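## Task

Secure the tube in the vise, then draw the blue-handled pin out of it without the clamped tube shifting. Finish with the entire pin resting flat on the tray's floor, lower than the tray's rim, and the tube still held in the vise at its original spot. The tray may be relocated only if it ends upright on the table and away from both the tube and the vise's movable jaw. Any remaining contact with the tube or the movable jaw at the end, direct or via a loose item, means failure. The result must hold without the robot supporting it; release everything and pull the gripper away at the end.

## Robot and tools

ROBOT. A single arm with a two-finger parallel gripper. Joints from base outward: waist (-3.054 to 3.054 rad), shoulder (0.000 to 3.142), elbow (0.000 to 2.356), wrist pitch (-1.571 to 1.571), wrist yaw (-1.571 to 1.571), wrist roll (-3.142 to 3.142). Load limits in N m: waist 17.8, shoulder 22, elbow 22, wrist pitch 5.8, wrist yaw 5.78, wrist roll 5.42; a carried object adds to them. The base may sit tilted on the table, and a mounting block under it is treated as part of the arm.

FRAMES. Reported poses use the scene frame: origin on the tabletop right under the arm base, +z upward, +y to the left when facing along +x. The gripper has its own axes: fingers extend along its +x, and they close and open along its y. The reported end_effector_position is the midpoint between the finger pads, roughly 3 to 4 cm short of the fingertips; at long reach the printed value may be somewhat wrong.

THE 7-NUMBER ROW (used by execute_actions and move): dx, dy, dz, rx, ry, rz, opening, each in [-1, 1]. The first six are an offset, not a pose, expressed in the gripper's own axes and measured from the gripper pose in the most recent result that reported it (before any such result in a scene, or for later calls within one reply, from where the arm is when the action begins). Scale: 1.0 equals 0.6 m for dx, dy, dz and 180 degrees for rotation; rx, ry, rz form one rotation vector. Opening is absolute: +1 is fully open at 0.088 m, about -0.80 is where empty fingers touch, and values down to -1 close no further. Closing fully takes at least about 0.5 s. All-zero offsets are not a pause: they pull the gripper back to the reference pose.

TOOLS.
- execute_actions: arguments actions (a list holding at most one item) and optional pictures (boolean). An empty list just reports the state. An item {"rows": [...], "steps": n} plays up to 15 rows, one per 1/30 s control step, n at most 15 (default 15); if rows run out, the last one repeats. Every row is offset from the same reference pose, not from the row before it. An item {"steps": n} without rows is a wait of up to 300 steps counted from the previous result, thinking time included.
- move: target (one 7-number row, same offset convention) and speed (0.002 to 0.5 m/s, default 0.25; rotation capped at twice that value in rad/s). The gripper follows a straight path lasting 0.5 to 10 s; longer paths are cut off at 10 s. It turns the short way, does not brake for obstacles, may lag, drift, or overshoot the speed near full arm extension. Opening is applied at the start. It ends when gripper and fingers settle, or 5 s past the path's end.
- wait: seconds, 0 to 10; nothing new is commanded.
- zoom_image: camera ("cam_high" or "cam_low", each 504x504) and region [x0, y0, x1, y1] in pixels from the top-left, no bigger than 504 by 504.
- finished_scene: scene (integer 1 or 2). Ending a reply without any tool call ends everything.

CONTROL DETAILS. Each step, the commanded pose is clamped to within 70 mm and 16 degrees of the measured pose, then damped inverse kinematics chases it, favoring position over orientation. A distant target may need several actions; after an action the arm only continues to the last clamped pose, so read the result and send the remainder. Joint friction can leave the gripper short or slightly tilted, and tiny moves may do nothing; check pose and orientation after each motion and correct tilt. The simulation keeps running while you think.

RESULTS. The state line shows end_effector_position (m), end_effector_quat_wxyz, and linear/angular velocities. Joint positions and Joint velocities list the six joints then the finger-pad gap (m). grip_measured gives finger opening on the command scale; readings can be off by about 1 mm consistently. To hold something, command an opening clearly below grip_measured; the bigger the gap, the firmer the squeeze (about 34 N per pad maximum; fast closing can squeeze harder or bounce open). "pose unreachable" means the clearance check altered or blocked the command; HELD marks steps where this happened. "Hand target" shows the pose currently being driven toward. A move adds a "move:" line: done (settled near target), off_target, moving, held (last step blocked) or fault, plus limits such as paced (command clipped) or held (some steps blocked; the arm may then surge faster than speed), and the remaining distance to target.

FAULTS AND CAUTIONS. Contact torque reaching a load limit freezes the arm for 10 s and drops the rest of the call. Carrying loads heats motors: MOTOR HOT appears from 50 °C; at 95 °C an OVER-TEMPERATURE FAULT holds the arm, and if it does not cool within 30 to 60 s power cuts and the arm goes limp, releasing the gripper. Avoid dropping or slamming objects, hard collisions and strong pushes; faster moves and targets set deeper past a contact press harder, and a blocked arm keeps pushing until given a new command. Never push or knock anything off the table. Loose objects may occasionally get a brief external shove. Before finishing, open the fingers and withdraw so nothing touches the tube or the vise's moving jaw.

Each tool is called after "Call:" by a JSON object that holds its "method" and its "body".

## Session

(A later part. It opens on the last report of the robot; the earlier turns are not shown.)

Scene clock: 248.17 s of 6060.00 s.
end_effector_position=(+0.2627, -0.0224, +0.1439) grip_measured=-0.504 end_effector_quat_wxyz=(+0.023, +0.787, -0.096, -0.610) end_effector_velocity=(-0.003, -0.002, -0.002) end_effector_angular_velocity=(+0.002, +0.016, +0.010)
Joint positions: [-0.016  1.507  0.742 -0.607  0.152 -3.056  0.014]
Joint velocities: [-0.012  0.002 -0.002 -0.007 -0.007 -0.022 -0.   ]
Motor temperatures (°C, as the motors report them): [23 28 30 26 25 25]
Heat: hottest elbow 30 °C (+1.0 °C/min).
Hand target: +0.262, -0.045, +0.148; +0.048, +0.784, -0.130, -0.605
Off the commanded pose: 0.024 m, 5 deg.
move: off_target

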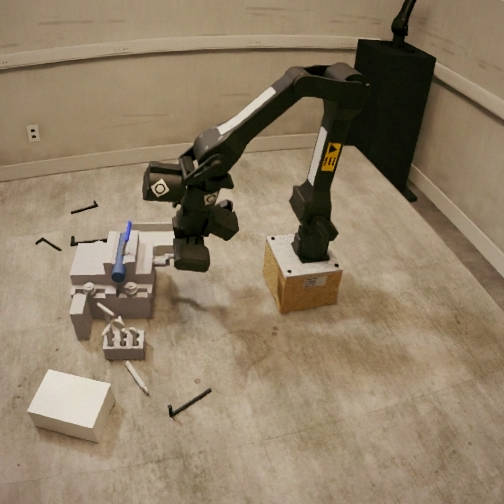

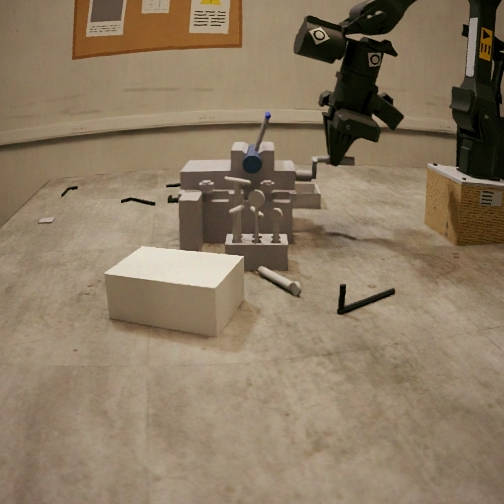

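Call:
{"method": "move", "body": {"target": [0,0,0,0,0,0,0.3]}}

Call:
{"method": "move", "body": {"target": [-0.1,0,0,0,0,0,0.3]}}

Call:
{"method": "move", "body": {"target": [-0.04,0.057,-0.2,0,0.02,-0.05,0.3]}}

Call:
{"method": "move", "body": {"target": [0,0,0,0.5,0,0,0.3]}}

Call:
{"method": "zoom_image", "body": {"camera": "cam_low", "region": [180, 40, 360, 180]}}

Call:
{"method": "zoom_image", "body": {"camera": "cam_high", "region": [60, 150, 240, 290]}}

Scene clock: 258.80 s of 6060.00 s.
end_effector_position=(+0.2627, -0.0229, +0.1445) grip_measured=+0.300 end_effector_quat_wxyz=(+0.025, +0.787, -0.095, -0.609) end_effector_velocity=(-0.002, +0.002, -0.001) end_effector_angular_velocity=(+0.009, +0.006, -0.003)
Joint positions: [-0.017  1.505  0.743 -0.608  0.154 -3.06   0.054]
Joint velocities: [ 0.002 -0.002 -0.002 -0.007 -0.007  0.007  0.   ]
Motor temperatures (°C, as the motors report them): [24 28 30 26 28 26]
Heat: hottest elbow 30 °C (+1.0 °C/min).
Hand target: +0.263, -0.022, +0.144; +0.023, +0.787, -0.095, -0.610
Off the commanded pose: 0.001 m, 0 deg.
move: done

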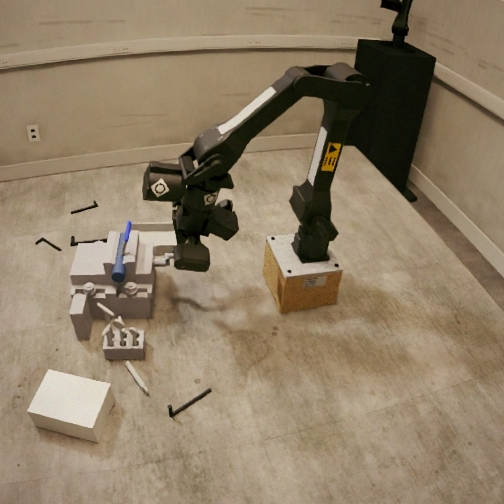

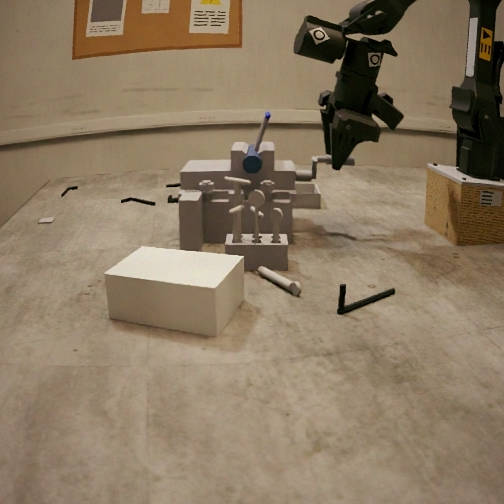

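Scene clock: 259.63 s of 6060.00 s.
end_effector_position=(+0.2472, -0.0124, +0.1983) grip_measured=+0.300 end_effector_quat_wxyz=(+0.025, +0.783, -0.095, -0.614) end_effector_velocity=(-0.002, -0.001, -0.001) end_effector_angular_velocity=(+0.006, +0.009, +0.001)
Joint positions: [ 0.023  1.371  0.867 -0.883  0.161 -3.021  0.054]
Joint velocities: [-0.007 -0.002 -0.002 -0.007 -0.007 -0.007 -0.   ]
Motor temperatures (°C, as the motors report them): [24 28 30 26 28 26]
Heat: hottest elbow 30 °C (+1.0 °C/min).
Hand target: +0.249, -0.011, +0.202; +0.025, +0.787, -0.095, -0.609
Off the commanded pose: 0.004 m, 1 deg.
move: done

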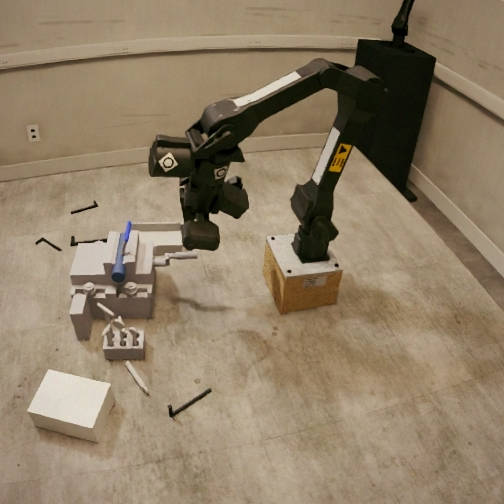

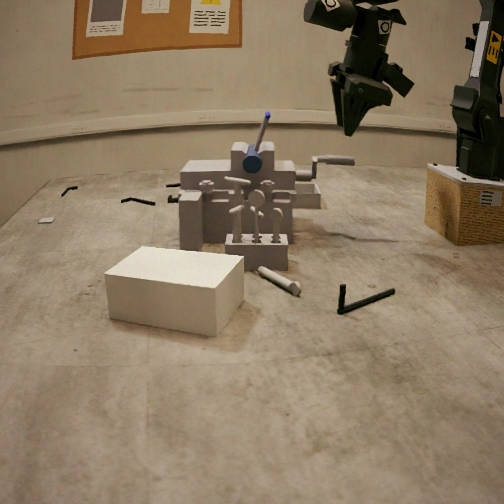

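Scene clock: 260.60 s of 6060.00 s.
end_effector_position=(+0.3520, -0.0502, +0.2575) grip_measured=+0.300 end_effector_quat_wxyz=(-0.037, +0.809, -0.065, -0.583) end_effector_velocity=(-0.001, +0.003, -0.000) end_effector_angular_velocity=(+0.021, +0.014, +0.011)
Joint positions: [-0.166  1.692  1.379 -0.984 -0.005 -3.145  0.054]
Joint velocities: [-0.002  0.007  0.012 -0.022 -0.022 -0.007  0.   ]
Motor temperatures (°C, as the motors report them): [24 28 30 26 28 26]
Heat: hottest elbow 30 °C (+1.0 °C/min).
Hand target: +0.354, -0.051, +0.256; -0.037, +0.807, -0.064, -0.586
Off the commanded pose: 0.002 m, 4 deg.
joint sent to its limit — the command would take joint 6 (wrist roll) past its lower limit, so that joint was sent only as far as its limit.
move: off_target

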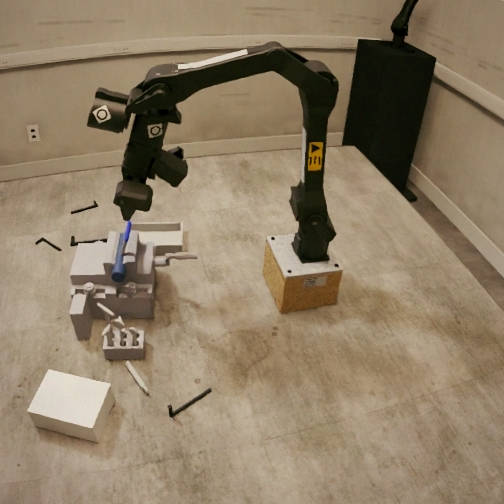

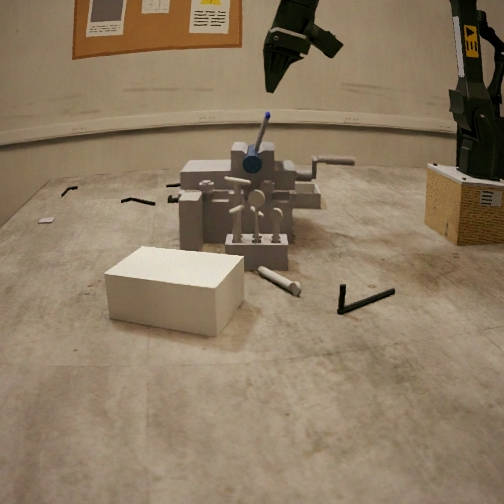

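Scene clock: 264.17 s of 6060.00 s.
end_effector_position=(+0.3520, -0.0502, +0.2575) grip_measured=+0.300 end_effector_quat_wxyz=(+0.597, -0.547, +0.458, +0.368) end_effector_velocity=(-0.002, +0.001, -0.000) end_effector_angular_velocity=(+0.006, +0.007, +0.007)
Joint positions: [-0.166  1.692  1.38  -0.984 -0.005 -1.578  0.054]
Joint velocities: [-0.002 -0.002 -0.002 -0.007 -0.007 -0.007 -0.   ]
Motor temperatures (°C, as the motors report them): [24 28 31 26 28 25]
Heat: hottest elbow 31 °C (+2.0 °C/min).
Hand target: +0.352, -0.050, +0.257; +0.598, -0.546, +0.458, +0.367
Off the commanded pose: 0.000 m, 0 deg.
move: done

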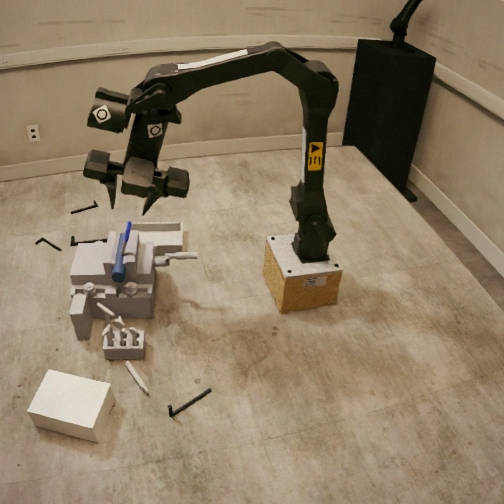

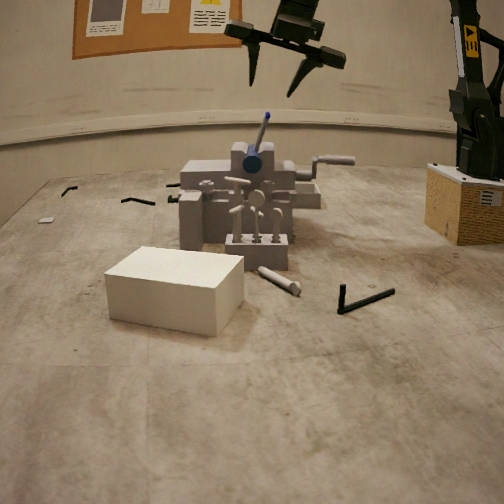

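Region (180, 40, 360, 180) of cam_low's 504x504 image, scaled by 2.800, with more detail than that image has.

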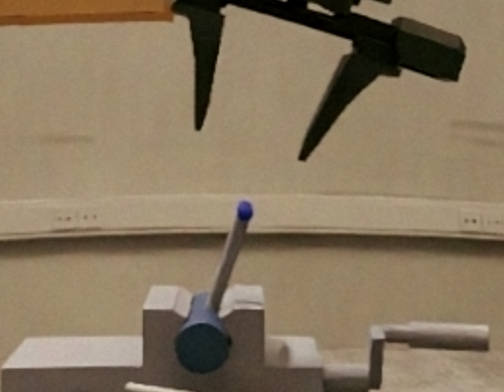

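Region (60, 150, 240, 290) of cam_high's 504x504 image, scaled by 2.800, with more detail than that image has.

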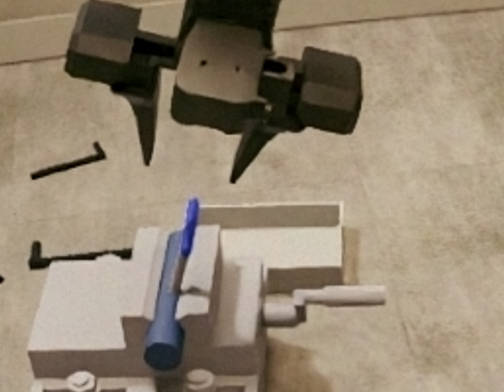

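Call:
{"method": "move", "body": {"target": [0.06,0.01,0,0,0,0,0.3], "speed": 0.08}}

Call:
{"method": "zoom_image", "body": {"camera": "cam_high", "region": [60, 150, 240, 290]}}

Scene clock: 268.53 s of 6060.00 s.
end_effector_position=(+0.3595, -0.0520, +0.2294) grip_measured=+0.300 end_effector_quat_wxyz=(+0.601, -0.552, +0.452, +0.361) end_effector_velocity=(-0.003, -0.003, -0.000) end_effector_angular_velocity=(-0.008, +0.009, -0.003)
Joint positions: [-0.166  1.713  1.284 -0.846 -0.005 -1.578  0.054]
Joint velocities: [-0.007 -0.002 -0.002 -0.007  0.007 -0.007 -0.   ]
Motor temperatures (°C, as the motors report them): [24 29 31 26 27 25]
Heat: hottest elbow 31 °C (+2.0 °C/min).
Hand target: +0.357, -0.052, +0.221; +0.597, -0.547, +0.458, +0.368
Off the commanded pose: 0.008 m, 1 deg.
move: done

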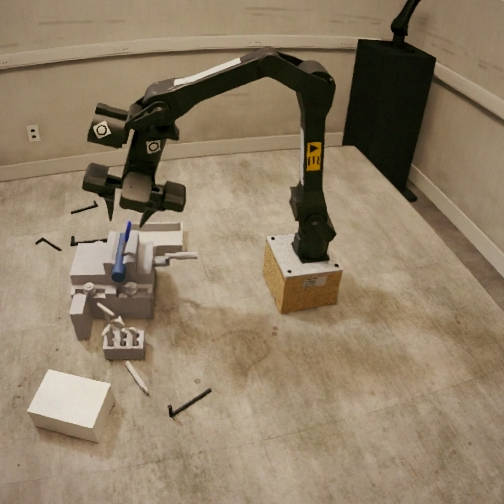

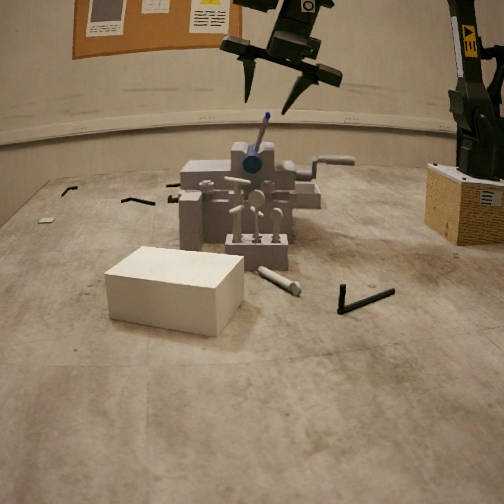

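Region (60, 150, 240, 290) of cam_high's 504x504 image, scaled by 2.800, with more detail than that image has.

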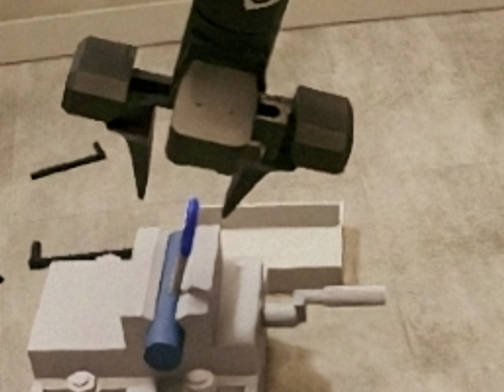

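Call:
{"method": "move", "body": {"target": [0.07,0.012,0.013,0,0,0,0.3], "speed": 0.06}}

Call:
{"method": "move", "body": {"target": [0,0,0,0,0,0,-1]}}

Call:
{"method": "move", "body": {"target": [-0.05,0,0,0,0,0,-1], "speed": 0.03}}

Call:
{"method": "zoom_image", "body": {"camera": "cam_low", "region": [180, 40, 360, 180]}}

Scene clock: 275.23 s of 6060.00 s.
end_effector_position=(+0.3704, -0.0475, +0.1958) grip_measured=+0.300 end_effector_quat_wxyz=(+0.605, -0.557, +0.445, +0.354) end_effector_velocity=(-0.002, +0.000, -0.000) end_effector_angular_velocity=(+0.005, +0.007, +0.007)
Joint positions: [-0.147  1.761  1.195 -0.685 -0.001 -1.559  0.054]
Joint velocities: [-0.002 -0.002 -0.002 -0.007 -0.007 -0.007 -0.   ]
Motor temperatures (°C, as the motors report them): [24 29 31 26 27 25]
Heat: hottest elbow 31 °C (+2.0 °C/min).
Hand target: +0.367, -0.046, +0.187; +0.601, -0.552, +0.452, +0.361
Off the commanded pose: 0.009 m, 1 deg.
move: off_target

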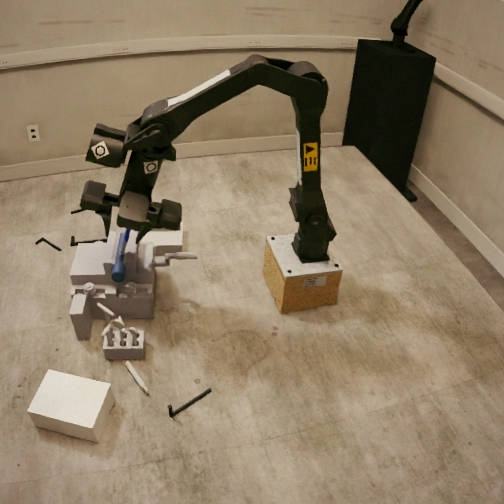

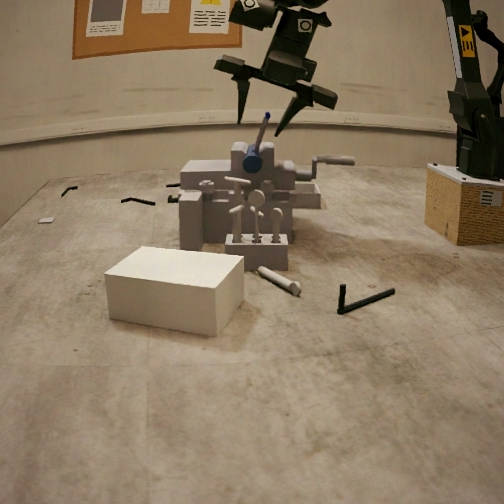

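Scene clock: 275.73 s of 6060.00 s.
end_effector_position=(+0.3657, -0.0470, +0.1936) grip_measured=-0.656 end_effector_quat_wxyz=(+0.601, -0.552, +0.451, +0.361) end_effector_velocity=(+0.001, +0.002, +0.001) end_effector_angular_velocity=(+0.003, -0.008, +0.012)
Joint positions: [-0.147  1.761  1.194 -0.706 -0.001 -1.559  0.007]
Joint velocities: [ 0.002 -0.002 -0.002  0.007 -0.007 -0.007  0.   ]
Motor temperatures (°C, as the motors report them): [24 29 31 26 27 25]
Heat: hottest elbow 31 °C (+2.0 °C/min).
Hand target: +0.370, -0.048, +0.196; +0.605, -0.557, +0.445, +0.354
Off the commanded pose: 0.005 m, 1 deg.
move: done

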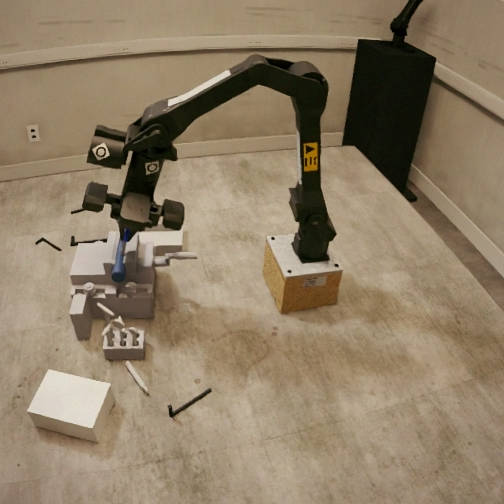

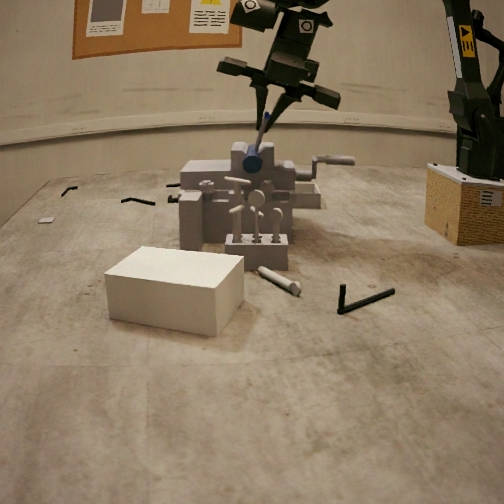

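Scene clock: 277.07 s of 6060.00 s.
end_effector_position=(+0.3557, -0.0453, +0.2169) grip_measured=-0.659 end_effector_quat_wxyz=(+0.599, -0.550, +0.454, +0.364) end_effector_velocity=(-0.002, +0.000, -0.000) end_effector_angular_velocity=(+0.006, +0.007, +0.007)
Joint positions: [-0.147  1.71   1.234 -0.808  0.001 -1.559  0.007]
Joint velocities: [-0.002 -0.002 -0.002 -0.007 -0.007 -0.007 -0.   ]
Motor temperatures (°C, as the motors report them): [23 29 31 26 27 25]
Heat: hottest elbow 31 °C (+2.0 °C/min).
Hand target: +0.356, -0.045, +0.222; +0.601, -0.552, +0.451, +0.361
Off the commanded pose: 0.005 m, 1 deg.
move: done

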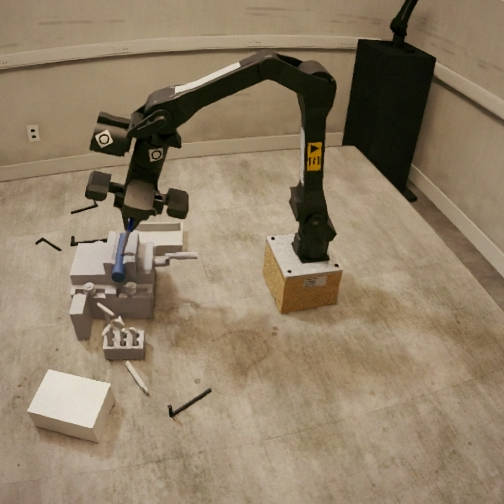

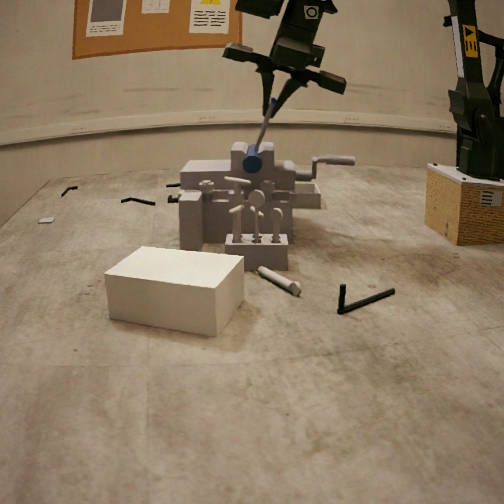

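Region (180, 40, 360, 180) of cam_low's 504x504 image, scaled by 2.800, with more detail than that image has.

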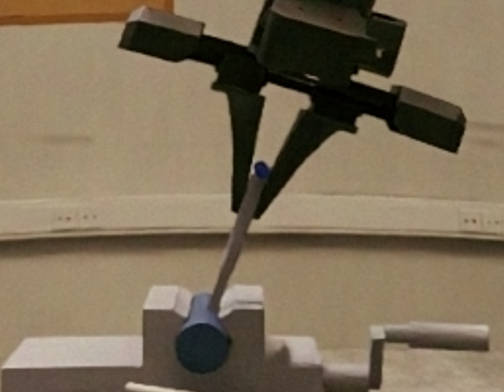

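Call:
{"method": "move", "body": {"target": [-0.08,0,0,0,0,0,-1], "speed": 0.04}}

Scene clock: 280.07 s of 6060.00 s.
end_effector_position=(+0.3394, -0.0422, +0.2565) grip_measured=-0.659 end_effector_quat_wxyz=(+0.596, -0.547, +0.459, +0.368) end_effector_velocity=(-0.005, -0.003, -0.003) end_effector_angular_velocity=(-0.005, +0.028, -0.003)
Joint positions: [-0.147  1.643  1.326 -0.982  0.    -1.559  0.007]
Joint velocities: [-0.007  0.002 -0.002 -0.022  0.007 -0.007 -0.   ]
Motor temperatures (°C, as the motors report them): [23 30 31 26 26 25]
Heat: hottest elbow 31 °C (+2.0 °C/min).
Hand target: +0.341, -0.042, +0.262; +0.599, -0.550, +0.454, +0.364
Off the commanded pose: 0.006 m, 1 deg.
move: done

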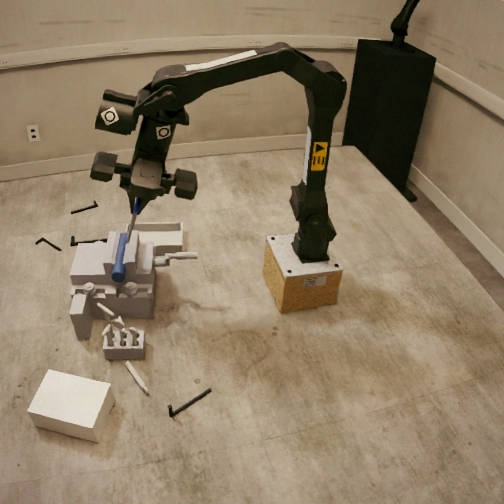

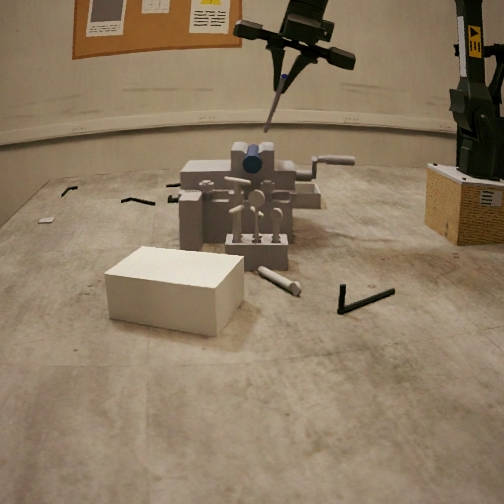

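Call:
{"method": "move", "body": {"target": [0,0.05,-0.22,0,0,-0.2,-1], "speed": 0.15}}

Scene clock: 286.37 s of 6060.00 s.
end_effector_position=(+0.2923, -0.1704, +0.2539) grip_measured=-0.659 end_effector_quat_wxyz=(+0.678, -0.665, +0.267, +0.165) end_effector_velocity=(-0.001, +0.001, -0.000) end_effector_angular_velocity=(+0.003, -0.010, +0.014)
Joint positions: [-0.725  1.317  0.727 -0.161 -0.432 -1.951  0.007]
Joint velocities: [-0.007 -0.002 -0.007  0.007 -0.022 -0.007  0.   ]
Motor temperatures (°C, as the motors report them): [23 30 32 26 26 25]
Heat: hottest elbow 32 °C (+3.0 °C/min).
Hand target: +0.290, -0.170, +0.252; +0.678, -0.665, +0.267, +0.165
Off the commanded pose: 0.005 m, 1 deg.
move: done

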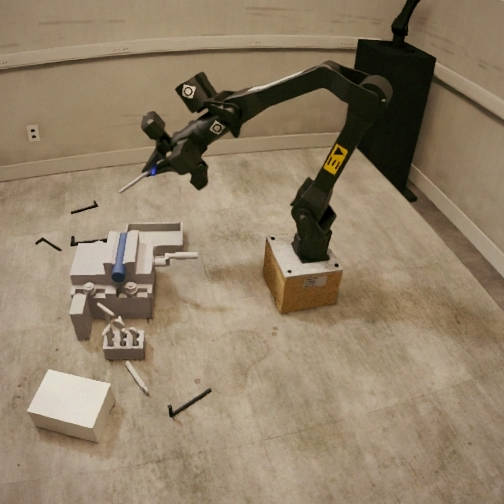

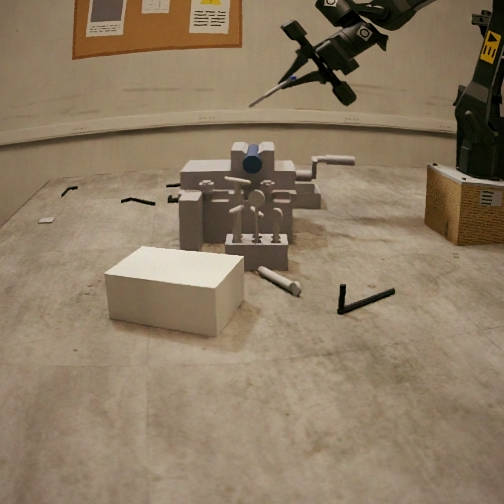

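Call:
{"method": "move", "body": {"target": [0.1,0.195,0,0,0,0,-1], "speed": 0.12}}

Call:
{"method": "zoom_image", "body": {"camera": "cam_high", "region": [80, 170, 240, 290]}}

Scene clock: 293.73 s of 6060.00 s.
end_effector_position=(+0.2742, -0.1714, +0.1278) grip_measured=-0.659 end_effector_quat_wxyz=(+0.676, -0.668, +0.266, +0.161) end_effector_velocity=(+0.002, +0.001, -0.000) end_effector_angular_velocity=(-0.001, -0.014, +0.018)
Joint positions: [-0.787  1.671  0.376  0.533 -0.477 -1.999  0.007]
Joint velocities: [-0.002  0.012 -0.002  0.022 -0.022 -0.007  0.   ]
Motor temperatures (°C, as the motors report them): [23 30 32 27 26 25]
Heat: hottest elbow 32 °C (+3.0 °C/min).
Hand target: +0.272, -0.170, +0.124; +0.678, -0.665, +0.267, +0.164
Off the commanded pose: 0.004 m, 1 deg.
move: done

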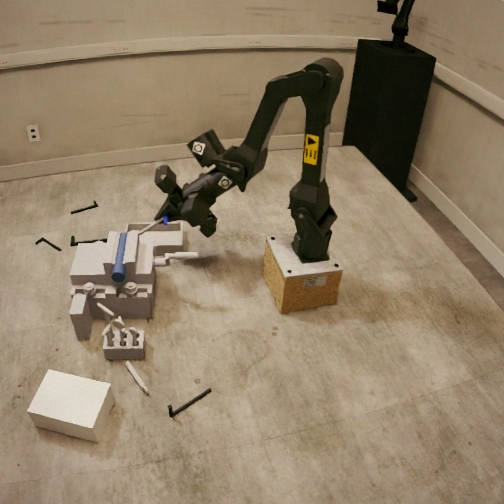

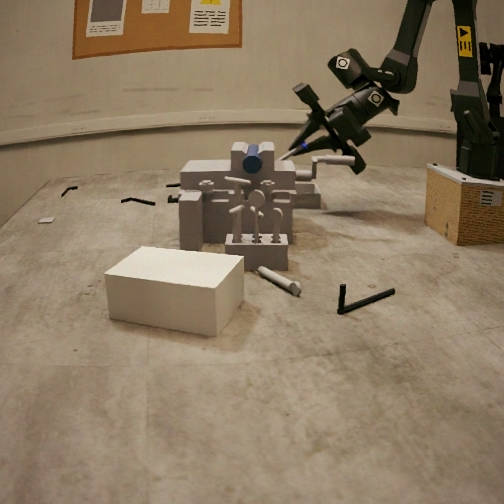

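Region (80, 170, 240, 290) of cam_high's 504x504 image, scaled by 3.150, with more detail than that image has; it fills the top 378 rows of this view, and the rest is white.

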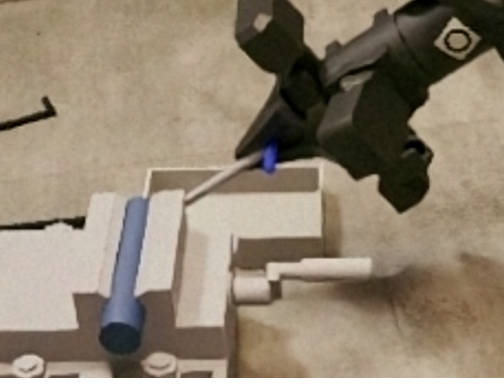

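Call:
{"method": "move", "body": {"target": [0.063,0.06,-0.113,0,0,0,-1], "speed": 0.08}}

Call:
{"method": "zoom_image", "body": {"camera": "cam_high", "region": [80, 170, 240, 290]}}

Scene clock: 301.20 s of 6060.00 s.
end_effector_position=(+0.2726, -0.2397, +0.0798) grip_measured=-0.659 end_effector_quat_wxyz=(+0.676, -0.668, +0.266, +0.160) end_effector_velocity=(-0.001, +0.001, -0.002) end_effector_angular_velocity=(-0.001, -0.002, +0.007)
Joint positions: [-0.975  2.041  0.569  0.631 -0.606 -2.155  0.007]
Joint velocities: [-0.002  0.007 -0.002  0.007 -0.007 -0.007 -0.   ]
Motor temperatures (°C, as the motors report them): [23 29 31 28 25 25]
Heat: hottest elbow 31 °C (+2.0 °C/min).
Hand target: +0.273, -0.242, +0.078; +0.676, -0.668, +0.266, +0.160
Off the commanded pose: 0.003 m, 0 deg.
move: done

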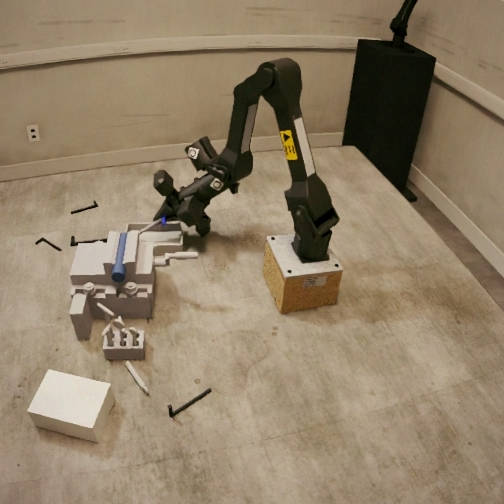

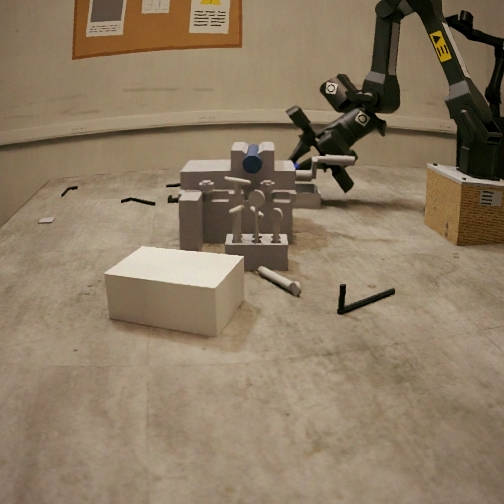

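Region (80, 170, 240, 290) of cam_high's 504x504 image, scaled by 3.150, with more detail than that image has; it fills the top 378 rows of this view, and the rest is white.

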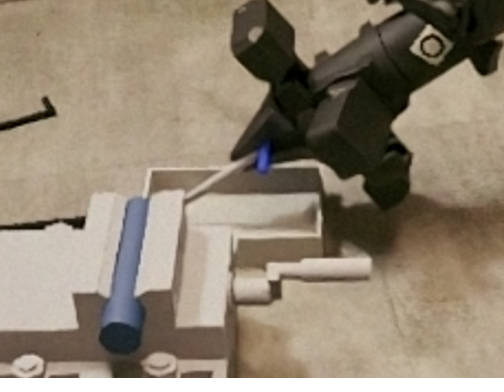

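Call:
{"method": "move", "body": {"target": [0,0,0,0,0,0,-0.3]}}

Call:
{"method": "move", "body": {"target": [-0.15,-0.1,0,0,0,0,-0.3], "speed": 0.1}}

Call:
{"method": "zoom_image", "body": {"camera": "cam_high", "region": [80, 170, 240, 290]}}

Scene clock: 305.70 s of 6060.00 s.
end_effector_position=(+0.2726, -0.2396, +0.0795) grip_measured=-0.300 end_effector_quat_wxyz=(+0.676, -0.668, +0.266, +0.160) end_effector_velocity=(+0.001, +0.005, +0.001) end_effector_angular_velocity=(+0.009, -0.008, +0.022)
Joint positions: [-0.975  2.043  0.569  0.631 -0.606 -2.156  0.024]
Joint velocities: [ 0.002 -0.002 -0.002 -0.007 -0.022 -0.007 -0.   ]
Motor temperatures (°C, as the motors report them): [23 29 31 28 25 25]
Heat: hottest elbow 31 °C (+1.0 °C/min).
Hand target: +0.273, -0.240, +0.080; +0.677, -0.668, +0.266, +0.160
Off the commanded pose: 0.000 m, 0 deg.
move: done

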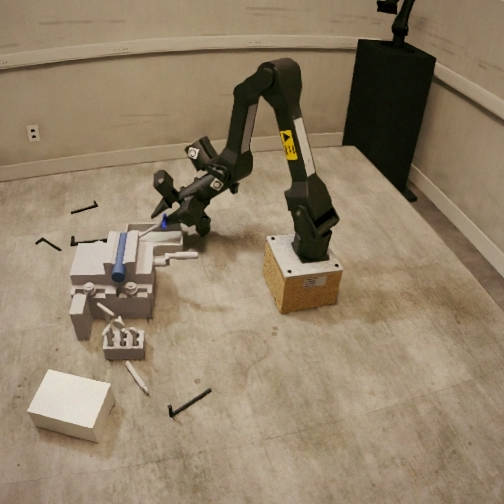

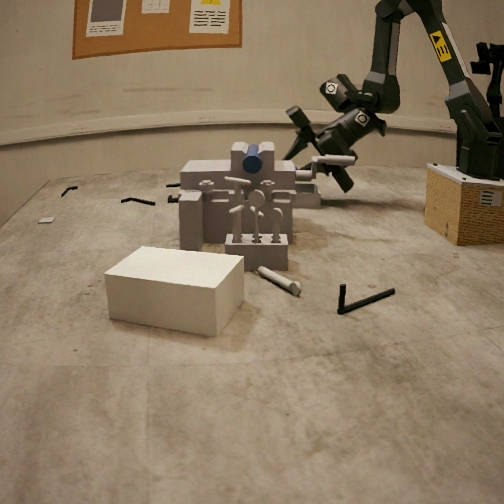

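Scene clock: 307.13 s of 6060.00 s.
end_effector_position=(+0.2354, -0.2292, +0.1774) grip_measured=-0.300 end_effector_quat_wxyz=(+0.679, -0.664, +0.267, +0.163) end_effector_velocity=(+0.000, +0.003, +0.004) end_effector_angular_velocity=(+0.000, -0.015, +0.016)
Joint positions: [-1.068  1.539  0.594  0.04  -0.666 -2.242  0.024]
Joint velocities: [-0.002 -0.012 -0.002 -0.007 -0.022 -0.007 -0.   ]
Motor temperatures (°C, as the motors report them): [23 29 31 28 25 25]
Heat: hottest elbow 31 °C (+1.0 °C/min).
Hand target: +0.235, -0.231, +0.181; +0.676, -0.668, +0.266, +0.160
Off the commanded pose: 0.003 m, 1 deg.
move: done

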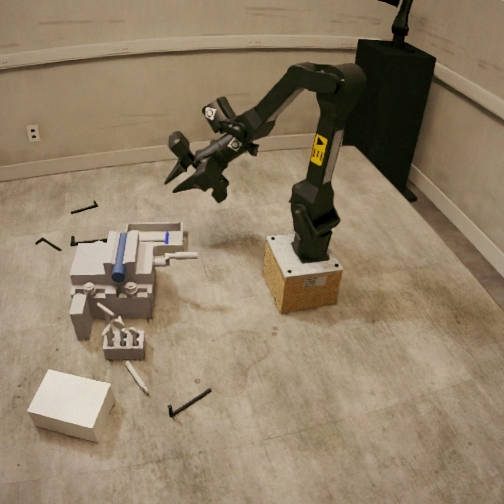

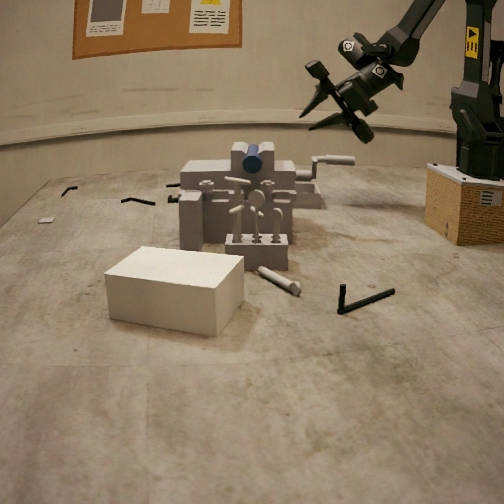

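Region (80, 170, 240, 290) of cam_high's 504x504 image, scaled by 3.150, with more detail than that image has; it fills the top 378 rows of this view, and the rest is white.

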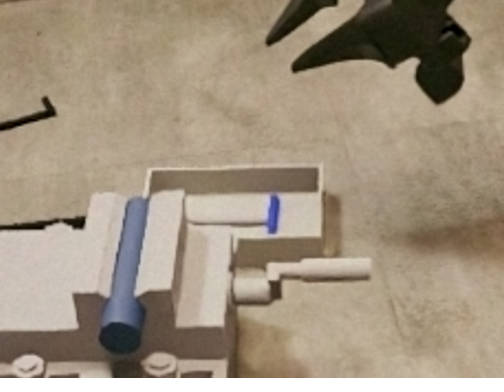

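Call:
{"method": "finished_scene", "body": {"scene": 1}}

The scene is finished: the task was done.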